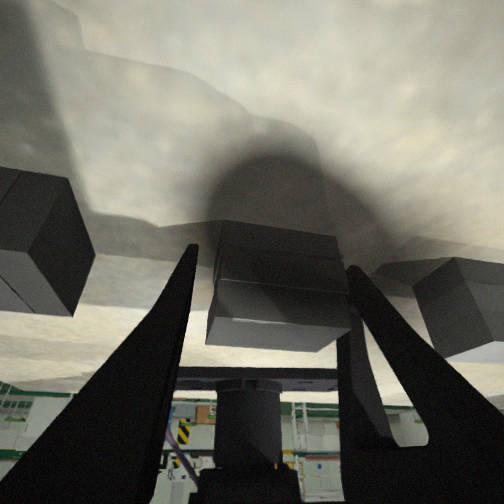

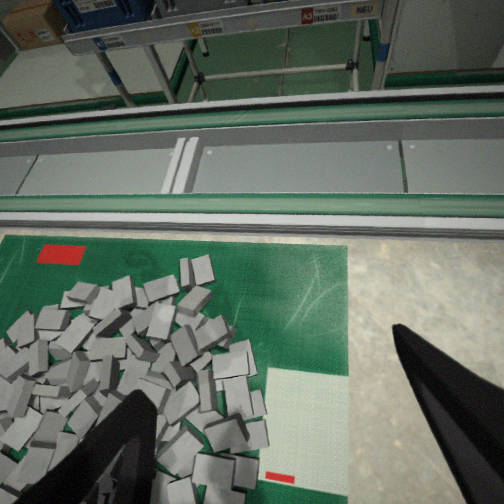

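{"name": "execute_actions", "arguments": {
  "actions": [
    {"rows": [[0.0,1.531,0.8,-0.805,0.002,0.152,0.2,0.236,1.462,1.328,-0.427,-0.113,-0.217,1],[0.0,1.529,0.805,-0.8,0.002,0.152,0.13,0.236,1.462,1.328,-0.427,-0.113,-0.217,1],[0.0,1.528,0.807,-0.805,0.002,0.152,0.07,0.236,1.462,1.328,-0.427,-0.113,-0.217,1],[0.0,1.528,0.807,-0.812,0.002,0.152,0.02,0.236,1.462,1.328,-0.427,-0.113,-0.217,1],[0.0,1.528,0.807,-0.815,0.002,0.152,-0.015,0.236,1.462,1.328,-0.427,-0.113,-0.217,1],[0.0,1.528,0.807,-0.815,0.002,0.152,-0.04,0.236,1.462,1.328,-0.427,-0.113,-0.217,1],[0.0,1.528,0.807,-0.815,0.002,0.152,-0.055,0.236,1.462,1.328,-0.427,-0.113,-0.217,1],[0.0,1.528,0.807,-0.82,0.002,0.152,-0.07,0.236,1.462,1.328,-0.427,-0.113,-0.217,1],[0.0,1.528,0.807,-0.828,0.002,0.152,-0.085,0.236,1.462,1.328,-0.427,-0.113,-0.217,1],[0.0,1.528,0.807,-0.834,0.002,0.152,-0.10,0.236,1.462,1.328,-0.427,-0.113,-0.217,1],[0.0,1.528,0.807,-0.836,0.002,0.152,-0.113,0.236,1.462,1.328,-0.427,-0.113,-0.217,1],[0.0,1.528,0.807,-0.836,0.002,0.152,-0.125,0.236,1.462,1.328,-0.427,-0.113,-0.217,1],[0.0,1.528,0.807,-0.836,0.002,0.152,-0.137,0.236,1.462,1.328,-0.427,-0.113,-0.217,1],[0.0,1.528,0.807,-0.836,0.002,0.152,-0.149,0.236,1.462,1.328,-0.427,-0.113,-0.217,1],[0.0,1.528,0.807,-0.836,0.002,0.152,-0.16,0.236,1.462,1.328,-0.427,-0.113,-0.217,1]], "steps": 15}
  ]
}}

{"name": "execute_actions", "arguments": {
  "actions": [
    {"steps": 10}
  ]
}}

Scene clock: 64.43 s of 4600.00 s.
left_arm: end_effector_position=(+0.2063, +0.3744, +0.0144) grip_measured=-0.061 end_effector_quat_wxyz=(+0.001, -0.025, +1.000, -0.002) | right_arm: end_effector_position=(+0.4964, -0.2453, +0.2763) grip_measured=+1.000 end_effector_quat_wxyz=(+0.485, -0.161, +0.859, +0.019)
Joint positions: left_arm=[-0.002  1.533  0.799 -0.836  0.004  0.149  0.044] | right_arm=[ 0.236  1.462  1.328 -0.427 -0.113 -0.217  0.094]
Joint velocities: left_arm=[ 0.002 -0.002 -0.007  0.081 -0.022 -0.007 -0.012] | right_arm=[ 0.012 -0.007 -0.017 -0.037 -0.007  0.007  0.   ]
Joint torques (N m, as the arm reports them, + toward a larger angle): left_arm=[ 0.19 -5.02  6.72  0.6   0.    0.09] | right_arm=[-0.02 -6.49  7.89  1.38 -0.04  0.03]
Steps of this call (steps 1 to 30: the robot went on to your last target; steps 31 to 32: nothing new was sent; steps 33 to 40: the first 8 steps of this action). Readings (joint positions):
33: left_arm=[-0.002 1.533 0.799 -0.848 0.004 0.149] | right_arm=[0.236 1.462 1.328 -0.427 -0.113 -0.217]
34: left_arm=[-0.002 1.533 0.799 -0.844 0.004 0.149] | right_arm=[0.236 1.462 1.328 -0.427 -0.113 -0.217]
36: left_arm=[-0.002 1.533 0.799 -0.838 0.004 0.149] | right_arm=[0.236 1.462 1.328 -0.427 -0.113 -0.217]
40: the state above

Scene clock: 64.77 s of 4600.00 s.
left_arm: end_effector_position=(+0.2062, +0.3747, +0.0144) grip_measured=-0.132 end_effector_quat_wxyz=(+0.000, -0.025, +1.000, -0.001) | right_arm: end_effector_position=(+0.4964, -0.2453, +0.2763) grip_measured=+1.000 end_effector_quat_wxyz=(+0.485, -0.161, +0.859, +0.019)
Joint positions: left_arm=[-0.002  1.533  0.799 -0.836  0.002  0.149  0.041] | right_arm=[ 0.236  1.462  1.328 -0.427 -0.113 -0.217  0.094]
Joint velocities: left_arm=[-0.012 -0.007 -0.002 -0.022  0.066  0.081  0.001] | right_arm=[-0.012 -0.007 -0.022 -0.022  0.037  0.007  0.   ]
Joint torques (N m, as the arm reports them, + toward a larger angle): left_arm=[ 0.13 -4.93  6.73  0.45  0.01  0.02] | right_arm=[-0.02 -6.51  7.9   1.38 -0.04  0.03]
Kept back: nothing.
Steps of this call (steps 1 to 7: the last 7 steps of your previous action; steps 8 to 10: the robot went on to your last target). Readings (joint positions):
1: left_arm=[-0.002 1.533 0.799 -0.836 0.004 0.149] | right_arm=[0.236 1.462 1.328 -0.427 -0.113 -0.217]
2: left_arm=[-0.002 1.533 0.799 -0.836 0.003 0.149] | right_arm=[0.236 1.462 1.328 -0.427 -0.113 -0.217]
4: left_arm=[-0.002 1.533 0.799 -0.836 0.002 0.149] | right_arm=[0.236 1.462 1.328 -0.427 -0.113 -0.217]
8: left_arm=[-0.002 1.533 0.799 -0.836 0.002 0.149] | right_arm=[0.236 1.462 1.328 -0.427 -0.113 -0.217]
10: the state above

{"name": "execute_actions", "arguments": {
  "actions": [
    {"rows": [[-0.002,1.528,0.807,-0.836,0.002,0.149,-0.148,0.236,1.462,1.328,-0.427,-0.113,-0.217,1],[-0.002,1.528,0.807,-0.836,0.002,0.149,-0.135,0.236,1.462,1.328,-0.427,-0.113,-0.217,1],[-0.002,1.528,0.807,-0.836,0.002,0.149,-0.12,0.236,1.462,1.328,-0.427,-0.113,-0.217,1],[-0.002,1.528,0.807,-0.836,0.002,0.149,-0.09,0.236,1.462,1.328,-0.427,-0.113,-0.217,1],[-0.002,1.528,0.807,-0.836,0.002,0.149,-0.02,0.236,1.462,1.328,-0.427,-0.113,-0.217,1],[-0.002,1.528,0.807,-0.836,0.002,0.149,0.08,0.236,1.462,1.328,-0.427,-0.113,-0.217,1],[-0.002,1.528,0.807,-0.836,0.002,0.149,0.18,0.236,1.462,1.328,-0.427,-0.113,-0.217,1],[-0.002,1.528,0.807,-0.836,0.002,0.219,0.27,0.236,1.462,1.328,-0.427,-0.113,-0.217,1],[-0.002,1.528,0.807,-0.836,0.002,0.3,0.32,0.236,1.462,1.328,-0.427,-0.113,-0.217,1],[-0.002,1.528,0.807,-0.836,0.003,0.389,0.32,0.236,1.462,1.328,-0.427,-0.113,-0.217,1],[-0.002,1.528,0.807,-0.836,0.003,0.484,0.32,0.236,1.462,1.328,-0.427,-0.113,-0.217,1],[-0.002,1.528,0.807,-0.837,0.004,0.585,0.32,0.236,1.462,1.328,-0.427,-0.113,-0.217,1],[-0.002,1.528,0.807,-0.837,0.004,0.691,0.32,0.236,1.462,1.328,-0.427,-0.113,-0.217,1],[-0.002,1.528,0.807,-0.838,0.005,0.798,0.32,0.236,1.462,1.328,-0.427,-0.113,-0.217,1],[-0.002,1.528,0.807,-0.838,0.005,0.908,0.32,0.236,1.462,1.328,-0.427,-0.113,-0.217,1]], "steps": 15}
  ]
}}

{"name": "execute_actions", "arguments": {
  "actions": [
    {"rows": [[-0.002,1.528,0.807,-0.839,0.006,1.017,0.32,0.236,1.462,1.328,-0.427,-0.113,-0.217,1],[-0.002,1.528,0.807,-0.839,0.007,1.126,0.32,0.236,1.462,1.328,-0.427,-0.113,-0.217,1],[-0.002,1.528,0.807,-0.84,0.008,1.231,0.32,0.236,1.462,1.328,-0.427,-0.113,-0.217,1],[-0.002,1.528,0.807,-0.84,0.008,1.332,0.32,0.236,1.462,1.328,-0.427,-0.113,-0.217,1],[-0.002,1.528,0.807,-0.841,0.009,1.427,0.32,0.236,1.462,1.328,-0.427,-0.113,-0.217,1],[-0.002,1.528,0.807,-0.841,0.009,1.516,0.32,0.236,1.462,1.328,-0.427,-0.113,-0.217,1],[-0.002,1.528,0.807,-0.842,0.009,1.597,0.32,0.236,1.462,1.328,-0.427,-0.113,-0.217,1],[-0.002,1.528,0.807,-0.842,0.009,1.668,0.32,0.236,1.462,1.328,-0.427,-0.113,-0.217,1],[-0.002,1.528,0.807,-0.842,0.009,1.729,0.28,0.236,1.462,1.328,-0.427,-0.113,-0.217,1],[-0.002,1.528,0.807,-0.842,0.009,1.779,0.2,0.236,1.462,1.328,-0.427,-0.113,-0.217,1],[-0.002,1.528,0.807,-0.842,0.009,1.814,0.11,0.236,1.462,1.328,-0.427,-0.113,-0.217,1],[-0.002,1.528,0.807,-0.842,0.009,1.835,0.02,0.236,1.462,1.328,-0.427,-0.113,-0.217,1],[-0.002,1.528,0.807,-0.842,0.009,1.84,-0.07,0.236,1.462,1.328,-0.427,-0.113,-0.217,1],[-0.002,1.528,0.807,-0.842,0.009,1.826,-0.15,0.236,1.462,1.328,-0.427,-0.113,-0.217,1],[-0.002,1.528,0.807,-0.842,0.009,1.792,-0.22,0.236,1.462,1.328,-0.427,-0.113,-0.217,1]], "steps": 15}
  ]
}}

{"name": "execute_actions", "arguments": {
  "actions": [
    {"rows": [[-0.002,1.528,0.807,-0.842,0.009,1.755,-0.28,0.236,1.462,1.328,-0.427,-0.113,-0.217,1],[-0.002,1.528,0.807,-0.842,0.009,1.735,-0.32,0.236,1.462,1.328,-0.427,-0.113,-0.217,1],[-0.002,1.528,0.807,-0.842,0.009,1.727,-0.345,0.236,1.462,1.328,-0.427,-0.113,-0.217,1],[-0.002,1.528,0.807,-0.842,0.009,1.727,-0.365,0.236,1.462,1.328,-0.427,-0.113,-0.217,1],[-0.002,1.528,0.807,-0.842,0.009,1.727,-0.38,0.236,1.462,1.328,-0.427,-0.113,-0.217,1],[-0.002,1.528,0.807,-0.842,0.009,1.725,-0.395,0.236,1.462,1.328,-0.427,-0.113,-0.217,1],[-0.002,1.528,0.807,-0.842,0.009,1.722,-0.41,0.236,1.462,1.328,-0.427,-0.113,-0.217,1],[-0.002,1.528,0.807,-0.842,0.009,1.72,-0.423,0.236,1.462,1.328,-0.427,-0.113,-0.217,1],[-0.002,1.528,0.807,-0.842,0.009,1.72,-0.436,0.236,1.462,1.328,-0.427,-0.113,-0.217,1],[-0.002,1.528,0.807,-0.842,0.009,1.72,-0.448,0.236,1.462,1.328,-0.427,-0.113,-0.217,1],[-0.002,1.528,0.807,-0.842,0.009,1.72,-0.46,0.236,1.462,1.328,-0.427,-0.113,-0.217,1],[-0.002,1.528,0.807,-0.842,0.009,1.72,-0.471,0.236,1.462,1.328,-0.427,-0.113,-0.217,1],[-0.002,1.528,0.807,-0.842,0.009,1.72,-0.48,0.236,1.462,1.328,-0.427,-0.113,-0.217,1],[-0.002,1.528,0.807,-0.842,0.009,1.72,-0.48,0.236,1.462,1.328,-0.427,-0.113,-0.217,1]], "steps": 14}
  ]
}}

{"name": "execute_actions", "arguments": {
  "actions": [
    {"rows": [[-0.002,1.528,0.807,-0.842,0.009,1.72,-0.48,0.236,1.462,1.328,-0.427,-0.113,-0.217,1],[-0.002,1.528,0.807,-0.842,0.009,1.72,-0.467,0.236,1.462,1.328,-0.427,-0.113,-0.217,1],[-0.002,1.528,0.807,-0.842,0.009,1.72,-0.453,0.236,1.462,1.328,-0.427,-0.113,-0.217,1],[-0.002,1.528,0.807,-0.842,0.009,1.72,-0.438,0.236,1.462,1.328,-0.427,-0.113,-0.217,1],[-0.002,1.528,0.807,-0.842,0.009,1.72,-0.415,0.236,1.462,1.328,-0.427,-0.113,-0.217,1],[-0.002,1.528,0.807,-0.842,0.009,1.72,-0.36,0.236,1.462,1.328,-0.427,-0.113,-0.217,1],[-0.002,1.525,0.812,-0.846,0.009,1.72,-0.26,0.236,1.462,1.328,-0.427,-0.113,-0.217,1],[-0.002,1.521,0.818,-0.85,0.009,1.72,-0.13,0.236,1.462,1.328,-0.427,-0.113,-0.217,1]], "steps": 8}
  ]
}}

{"name": "execute_actions", "arguments": {
  "actions": [
    {"rows": [[-0.002,1.517,0.824,-0.854,0.009,1.72,0.01,0.236,1.462,1.328,-0.427,-0.113,-0.217,1],[-0.002,1.513,0.829,-0.858,0.009,1.72,0.15,0.236,1.462,1.328,-0.427,-0.113,-0.217,1],[-0.002,1.5095,0.835,-0.862,0.009,1.72,0.28,0.236,1.462,1.328,-0.427,-0.113,-0.217,1],[-0.002,1.504,0.845,-0.882,0.009,1.72,0.38,0.236,1.462,1.328,-0.427,-0.113,-0.217,1],[-0.002,1.497,0.858,-0.914,0.009,1.72,0.43,0.236,1.462,1.328,-0.427,-0.113,-0.217,1],[-0.002,1.4885,0.874,-0.95,0.009,1.72,0.45,0.236,1.462,1.328,-0.427,-0.113,-0.217,1],[-0.002,1.4785,0.892,-0.989,0.009,1.72,0.45,0.236,1.462,1.328,-0.427,-0.113,-0.217,1],[-0.002,1.467,0.9125,-1.03,0.009,1.72,0.45,0.236,1.462,1.328,-0.427,-0.113,-0.217,1],[-0.002,1.455,0.935,-1.074,0.009,1.72,0.45,0.236,1.462,1.328,-0.427,-0.113,-0.217,1],[-0.002,1.442,0.9586,-1.119,0.009,1.72,0.45,0.236,1.462,1.328,-0.427,-0.113,-0.217,1],[-0.002,1.4285,0.9835,-1.164,0.009,1.72,0.45,0.236,1.462,1.328,-0.427,-0.113,-0.217,1],[-0.002,1.4145,1.009,-1.209,0.009,1.72,0.45,0.236,1.462,1.328,-0.427,-0.113,-0.217,1],[-0.002,1.4,1.035,-1.253,0.009,1.72,0.45,0.236,1.462,1.328,-0.427,-0.113,-0.217,1]], "steps": 13}
  ]
}}

{"name": "execute_actions", "arguments": {
  "actions": [
    {"rows": [[-0.002,1.386,1.061,-1.296,0.009,1.72,0.45,0.236,1.462,1.328,-0.427,-0.113,-0.217,1],[-0.002,1.372,1.0865,-1.337,0.009,1.72,0.45,0.236,1.462,1.328,-0.427,-0.113,-0.217,1],[-0.002,1.3585,1.111,-1.376,0.009,1.72,0.45,0.236,1.462,1.328,-0.427,-0.113,-0.217,1],[-0.002,1.3455,1.135,-1.412,0.009,1.72,0.45,0.236,1.462,1.328,-0.427,-0.113,-0.217,1],[-0.002,1.3335,1.1575,-1.444,0.009,1.72,0.45,0.236,1.462,1.328,-0.427,-0.113,-0.217,1],[-0.002,1.322,1.178,-1.471,0.009,1.72,0.45,0.236,1.462,1.328,-0.427,-0.113,-0.217,1],[-0.002,1.312,1.196,-1.493,0.009,1.72,0.45,0.236,1.462,1.328,-0.427,-0.113,-0.217,1],[-0.002,1.3035,1.212,-1.508,0.009,1.72,0.45,0.236,1.462,1.328,-0.427,-0.113,-0.217,1],[-0.002,1.2965,1.225,-1.516,0.009,1.72,0.45,0.236,1.462,1.328,-0.427,-0.113,-0.217,1],[-0.002,1.2915,1.235,-1.516,0.009,1.72,0.45,0.236,1.462,1.328,-0.427,-0.113,-0.217,1],[-0.002,1.288,1.241,-1.508,0.009,1.72,0.45,0.236,1.462,1.328,-0.427,-0.113,-0.217,1],[-0.002,1.287,1.243,-1.495,0.009,1.72,0.45,0.236,1.462,1.328,-0.427,-0.113,-0.217,1],[-0.002,1.287,1.243,-1.48,0.009,1.72,0.45,0.236,1.462,1.328,-0.427,-0.113,-0.217,1]], "steps": 13}
  ]
}}

{"name": "execute_actions", "arguments": {
  "actions": [
    {"steps": 11}
  ],
  "pictures": true
}}

Scene clock: 70.03 s of 4600.00 s.
left_arm: end_effector_position=(+0.2062, +0.3747, +0.0144) grip_measured=+0.226 end_effector_quat_wxyz=(+0.000, -0.019, +1.000, -0.001) | right_arm: end_effector_position=(+0.4964, -0.2453, +0.2763) grip_measured=+1.000 end_effector_quat_wxyz=(+0.485, -0.161, +0.859, +0.019)
Joint positions: left_arm=[-0.002  1.533  0.799 -0.836  0.002  0.159  0.058] | right_arm=[ 0.236  1.462  1.328 -0.427 -0.113 -0.217  0.094]
Joint velocities: left_arm=[-0.007 -0.007 -0.012  0.037  0.022  0.286  0.084] | right_arm=[ 0.012  0.002 -0.002 -0.081 -0.022  0.007  0.   ]
Joint torques (N m, as the arm reports them, + toward a larger angle): left_arm=[ 0.05 -4.96  6.71  0.43  0.01  0.06] | right_arm=[-0.02 -6.5   7.92  1.39 -0.04  0.02]
Steps of this call (steps 1 to 15: the robot went on to your last target; steps 16 to 90: nothing new was sent; then 2.00 s passed at rest; steps 91 to 98: the first 8 steps of this action). Readings (joint positions):
91: left_arm=[-0.002 1.533 0.799 -0.836 0.002 0.149] | right_arm=[0.236 1.462 1.328 -0.427 -0.113 -0.217]
92: left_arm=[-0.002 1.533 0.799 -0.836 0.002 0.149] | right_arm=[0.236 1.462 1.328 -0.427 -0.113 -0.217]
94: left_arm=[-0.002 1.533 0.799 -0.836 0.002 0.149] | right_arm=[0.236 1.462 1.328 -0.427 -0.113 -0.217]
98: the state above

Scene clock: 70.53 s of 4600.00 s.
left_arm: end_effector_position=(+0.2062, +0.3747, +0.0144) grip_measured=+0.318 end_effector_quat_wxyz=(+0.001, +0.523, +0.852, -0.001) | right_arm: end_effector_position=(+0.4964, -0.2453, +0.2763) grip_measured=+1.000 end_effector_quat_wxyz=(+0.485, -0.161, +0.859, +0.019)
Joint positions: left_arm=[-0.002  1.533  0.799 -0.836  0.002  1.299  0.062] | right_arm=[ 0.236  1.462  1.328 -0.427 -0.113 -0.217  0.094]
Joint velocities: left_arm=[-0.007  0.007 -0.017 -0.007  0.051  2.381  0.   ] | right_arm=[ 0.022  0.007 -0.002  0.022 -0.022 -0.007  0.   ]
Joint torques (N m, as the arm reports them, + toward a larger angle): left_arm=[ 0.09 -4.92  6.79  0.37  0.09  0.03] | right_arm=[-0.06 -6.52  7.92  1.4  -0.05  0.02]
Steps of this call (steps 1 to 7: the last 7 steps of your previous action; steps 8 to 15: the first 8 steps of this action). Readings (joint positions):
8: left_arm=[-0.002 1.533 0.799 -0.836 0.002 0.643] | right_arm=[0.236 1.462 1.328 -0.427 -0.113 -0.217]
9: left_arm=[-0.002 1.533 0.799 -0.836 0.002 0.735] | right_arm=[0.236 1.462 1.328 -0.427 -0.113 -0.217]
11: left_arm=[-0.002 1.533 0.799 -0.836 0.002 0.926] | right_arm=[0.236 1.462 1.328 -0.427 -0.113 -0.217]
15: the state above

Scene clock: 71.00 s of 4600.00 s.
left_arm: end_effector_position=(+0.2062, +0.3747, +0.0144) grip_measured=-0.401 end_effector_quat_wxyz=(+0.001, +0.689, +0.725, -0.001) | right_arm: end_effector_position=(+0.4964, -0.2453, +0.2763) grip_measured=+1.000 end_effector_quat_wxyz=(+0.485, -0.161, +0.859, +0.019)
Joint positions: left_arm=[-0.002  1.533  0.799 -0.836  0.002  1.718  0.028] | right_arm=[ 0.236  1.462  1.328 -0.427 -0.113 -0.217  0.094]
Joint velocities: left_arm=[-0.012 -0.002  0.027 -0.022  0.022 -0.051 -0.013] | right_arm=[ 0.002 -0.002  0.012 -0.007 -0.007 -0.051  0.   ]
Joint torques (N m, as the arm reports them, + toward a larger angle): left_arm=[-0.05 -4.94  6.79  0.38  0.09  0.04] | right_arm=[-0.04 -6.48  7.94  1.39 -0.03  0.03]
Steps of this call (steps 1 to 7: the last 7 steps of your previous action; steps 8 to 14: the first 7 steps of this action). Readings (joint positions):
8: left_arm=[-0.002 1.533 0.799 -0.836 0.002 1.710] | right_arm=[0.236 1.462 1.328 -0.427 -0.113 -0.217]
9: left_arm=[-0.002 1.533 0.799 -0.836 0.002 1.715] | right_arm=[0.236 1.462 1.328 -0.427 -0.113 -0.217]
11: left_arm=[-0.002 1.533 0.799 -0.836 0.002 1.717] | right_arm=[0.236 1.462 1.328 -0.427 -0.113 -0.217]
14: the state above

Scene clock: 71.27 s of 4600.00 s.
left_arm: end_effector_position=(+0.2061, +0.3747, +0.0144) grip_measured=-0.452 end_effector_quat_wxyz=(+0.001, +0.689, +0.725, -0.001) | right_arm: end_effector_position=(+0.4964, -0.2453, +0.2763) grip_measured=+1.000 end_effector_quat_wxyz=(+0.485, -0.161, +0.859, +0.019)
Joint positions: left_arm=[-0.002  1.533  0.799 -0.837  0.002  1.718  0.026] | right_arm=[ 0.236  1.462  1.328 -0.427 -0.113 -0.217  0.094]
Joint velocities: left_arm=[ 0.012 -0.002  0.027  0.007 -0.037 -0.022 -0.001] | right_arm=[ 0.002  0.002 -0.017 -0.022  0.051 -0.051  0.   ]
Joint torques (N m, as the arm reports them, + toward a larger angle): left_arm=[ 0.03 -4.97  6.76  0.38  0.07  0.03] | right_arm=[-0.01 -6.48  7.91  1.38 -0.03  0.04]
Steps of this call (steps 1 to 7: the last 7 steps of your previous action; step 8: the first step of this action). Readings (joint positions):
8: the state above

Scene clock: 71.70 s of 4600.00 s.
left_arm: end_effector_position=(+0.2053, +0.3746, +0.0196) grip_measured=+0.434 end_effector_quat_wxyz=(-0.002, +0.689, +0.725, -0.004) | right_arm: end_effector_position=(+0.4964, -0.2453, +0.2763) grip_measured=+1.000 end_effector_quat_wxyz=(+0.485, -0.161, +0.859, +0.019)
Joint positions: left_arm=[-0.002  1.529  0.818 -0.87   0.002  1.718  0.067] | right_arm=[ 0.236  1.462  1.328 -0.427 -0.113 -0.217  0.094]
Joint velocities: left_arm=[-0.002 -0.12   0.335 -0.623  0.051  0.051  0.026] | right_arm=[-0.032  0.002 -0.002 -0.051 -0.095 -0.037  0.   ]
Joint torques (N m, as the arm reports them, + toward a larger angle): left_arm=[ 0.09 -7.03  9.42  0.36  0.07  0.02] | right_arm=[-0.01 -6.47  7.9   1.38 -0.04  0.03]
Steps of this call (steps 1 to 7: the last 7 steps of your previous action; steps 8 to 13: the first 6 steps of this action). Readings (joint positions):
8: left_arm=[-0.002 1.533 0.799 -0.837 0.002 1.718] | right_arm=[0.236 1.462 1.328 -0.427 -0.113 -0.217]
9: left_arm=[-0.002 1.533 0.799 -0.837 0.002 1.718] | right_arm=[0.236 1.462 1.328 -0.427 -0.113 -0.217]
11: left_arm=[-0.002 1.533 0.802 -0.843 0.002 1.718] | right_arm=[0.236 1.462 1.328 -0.427 -0.113 -0.217]
13: the state above

Scene clock: 72.13 s of 4600.00 s.
left_arm: end_effector_position=(+0.1986, +0.3732, +0.1277) grip_measured=+0.447 end_effector_quat_wxyz=(+0.009, +0.689, +0.725, +0.011) | right_arm: end_effector_position=(+0.4964, -0.2453, +0.2763) grip_measured=+1.000 end_effector_quat_wxyz=(+0.485, -0.161, +0.859, +0.019)
Joint positions: left_arm=[-0.002  1.361  1.118 -1.299  0.002  1.718  0.068] | right_arm=[ 0.236  1.462  1.328 -0.427 -0.113 -0.217  0.094]
Joint velocities: left_arm=[-0.012 -0.393  0.647 -1.106  0.022 -0.066 -0.   ] | right_arm=[-0.017  0.007  0.002 -0.007 -0.037 -0.066  0.   ]
Joint torques (N m, as the arm reports them, + toward a larger angle): left_arm=[ 0.   -4.97  8.56  0.32  0.11  0.01] | right_arm=[-0.01 -6.49  7.91  1.38 -0.04  0.03]
Steps of this call (steps 1 to 7: the last 7 steps of your previous action; steps 8 to 13: the first 6 steps of this action). Readings (joint positions):
8: left_arm=[-0.002 1.434 0.991 -1.112 0.002 1.718] | right_arm=[0.236 1.462 1.328 -0.427 -0.113 -0.217]
9: left_arm=[-0.002 1.419 1.018 -1.150 0.002 1.718] | right_arm=[0.236 1.462 1.328 -0.427 -0.113 -0.217]
11: left_arm=[-0.002 1.389 1.070 -1.225 0.002 1.718] | right_arm=[0.236 1.462 1.328 -0.427 -0.113 -0.217]
13: the state above

Scene clock: 72.50 s of 4600.00 s.
left_arm: end_effector_position=(+0.1812, +0.3697, +0.1648) grip_measured=+0.447 end_effector_quat_wxyz=(+0.011, +0.689, +0.725, +0.014) | right_arm: end_effector_position=(+0.4964, -0.2453, +0.2763) grip_measured=+1.000 end_effector_quat_wxyz=(+0.485, -0.161, +0.859, +0.019)
Joint positions: left_arm=[-0.002  1.299  1.218 -1.456  0.002  1.718  0.068] | right_arm=[ 0.236  1.462  1.328 -0.427 -0.113 -0.217  0.094]
Joint velocities: left_arm=[-0.012  0.002 -0.002 -0.066 -0.066  0.022  0.001] | right_arm=[-0.007 -0.012 -0.027  0.081  0.095  0.037  0.   ]
Joint torques (N m, as the arm reports them, + toward a larger angle): left_arm=[ 0.09 -3.87  8.87  0.29  0.1   0.02] | right_arm=[-0.07 -6.49  7.93  1.38 -0.03  0.03]
Kept back: nothing.
Steps of this call (steps 1 to 7: the last 7 steps of your previous action; steps 8 to 11: the robot went on to your last target). Readings (joint positions):
1: left_arm=[-0.002 1.348 1.139 -1.332 0.002 1.718] | right_arm=[0.236 1.462 1.328 -0.427 -0.113 -0.217]
2: left_arm=[-0.002 1.337 1.159 -1.363 0.002 1.718] | right_arm=[0.236 1.462 1.328 -0.427 -0.113 -0.217]
4: left_arm=[-0.002 1.317 1.191 -1.412 0.002 1.718] | right_arm=[0.236 1.462 1.328 -0.427 -0.113 -0.217]
8: left_arm=[-0.002 1.299 1.218 -1.451 0.002 1.718] | right_arm=[0.236 1.462 1.328 -0.427 -0.113 -0.217]
11: the state above
camera_calibration (this result's frames):
cam_left_wrist: T_world_to_cam=[[-0.959897, -0.278285, -0.0339921, 0.291011], [-0.189219, 0.553618, 0.810989, -0.291612], [-0.206867, 0.784898, -0.584073, -0.0522956], [0, 0, 0, 1]] pos_world=[0.213344, 0.283472, 0.215842]

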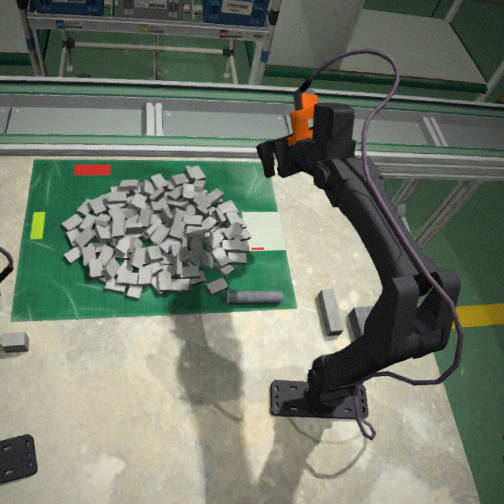

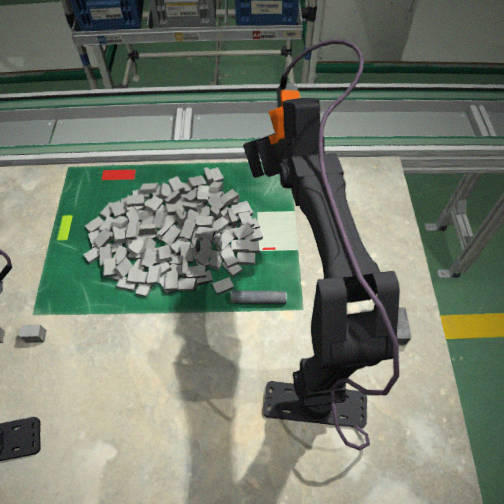

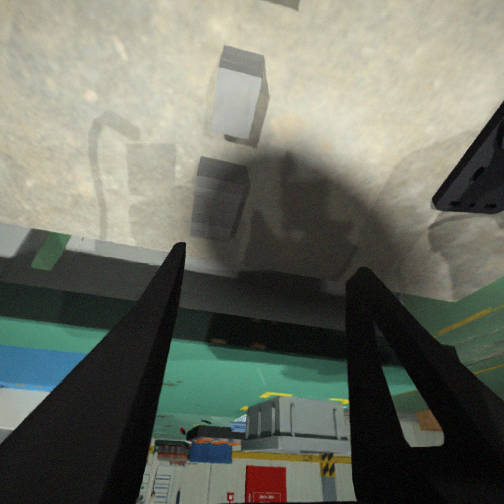

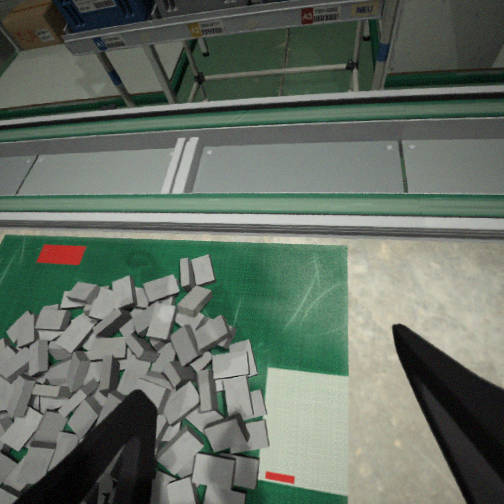

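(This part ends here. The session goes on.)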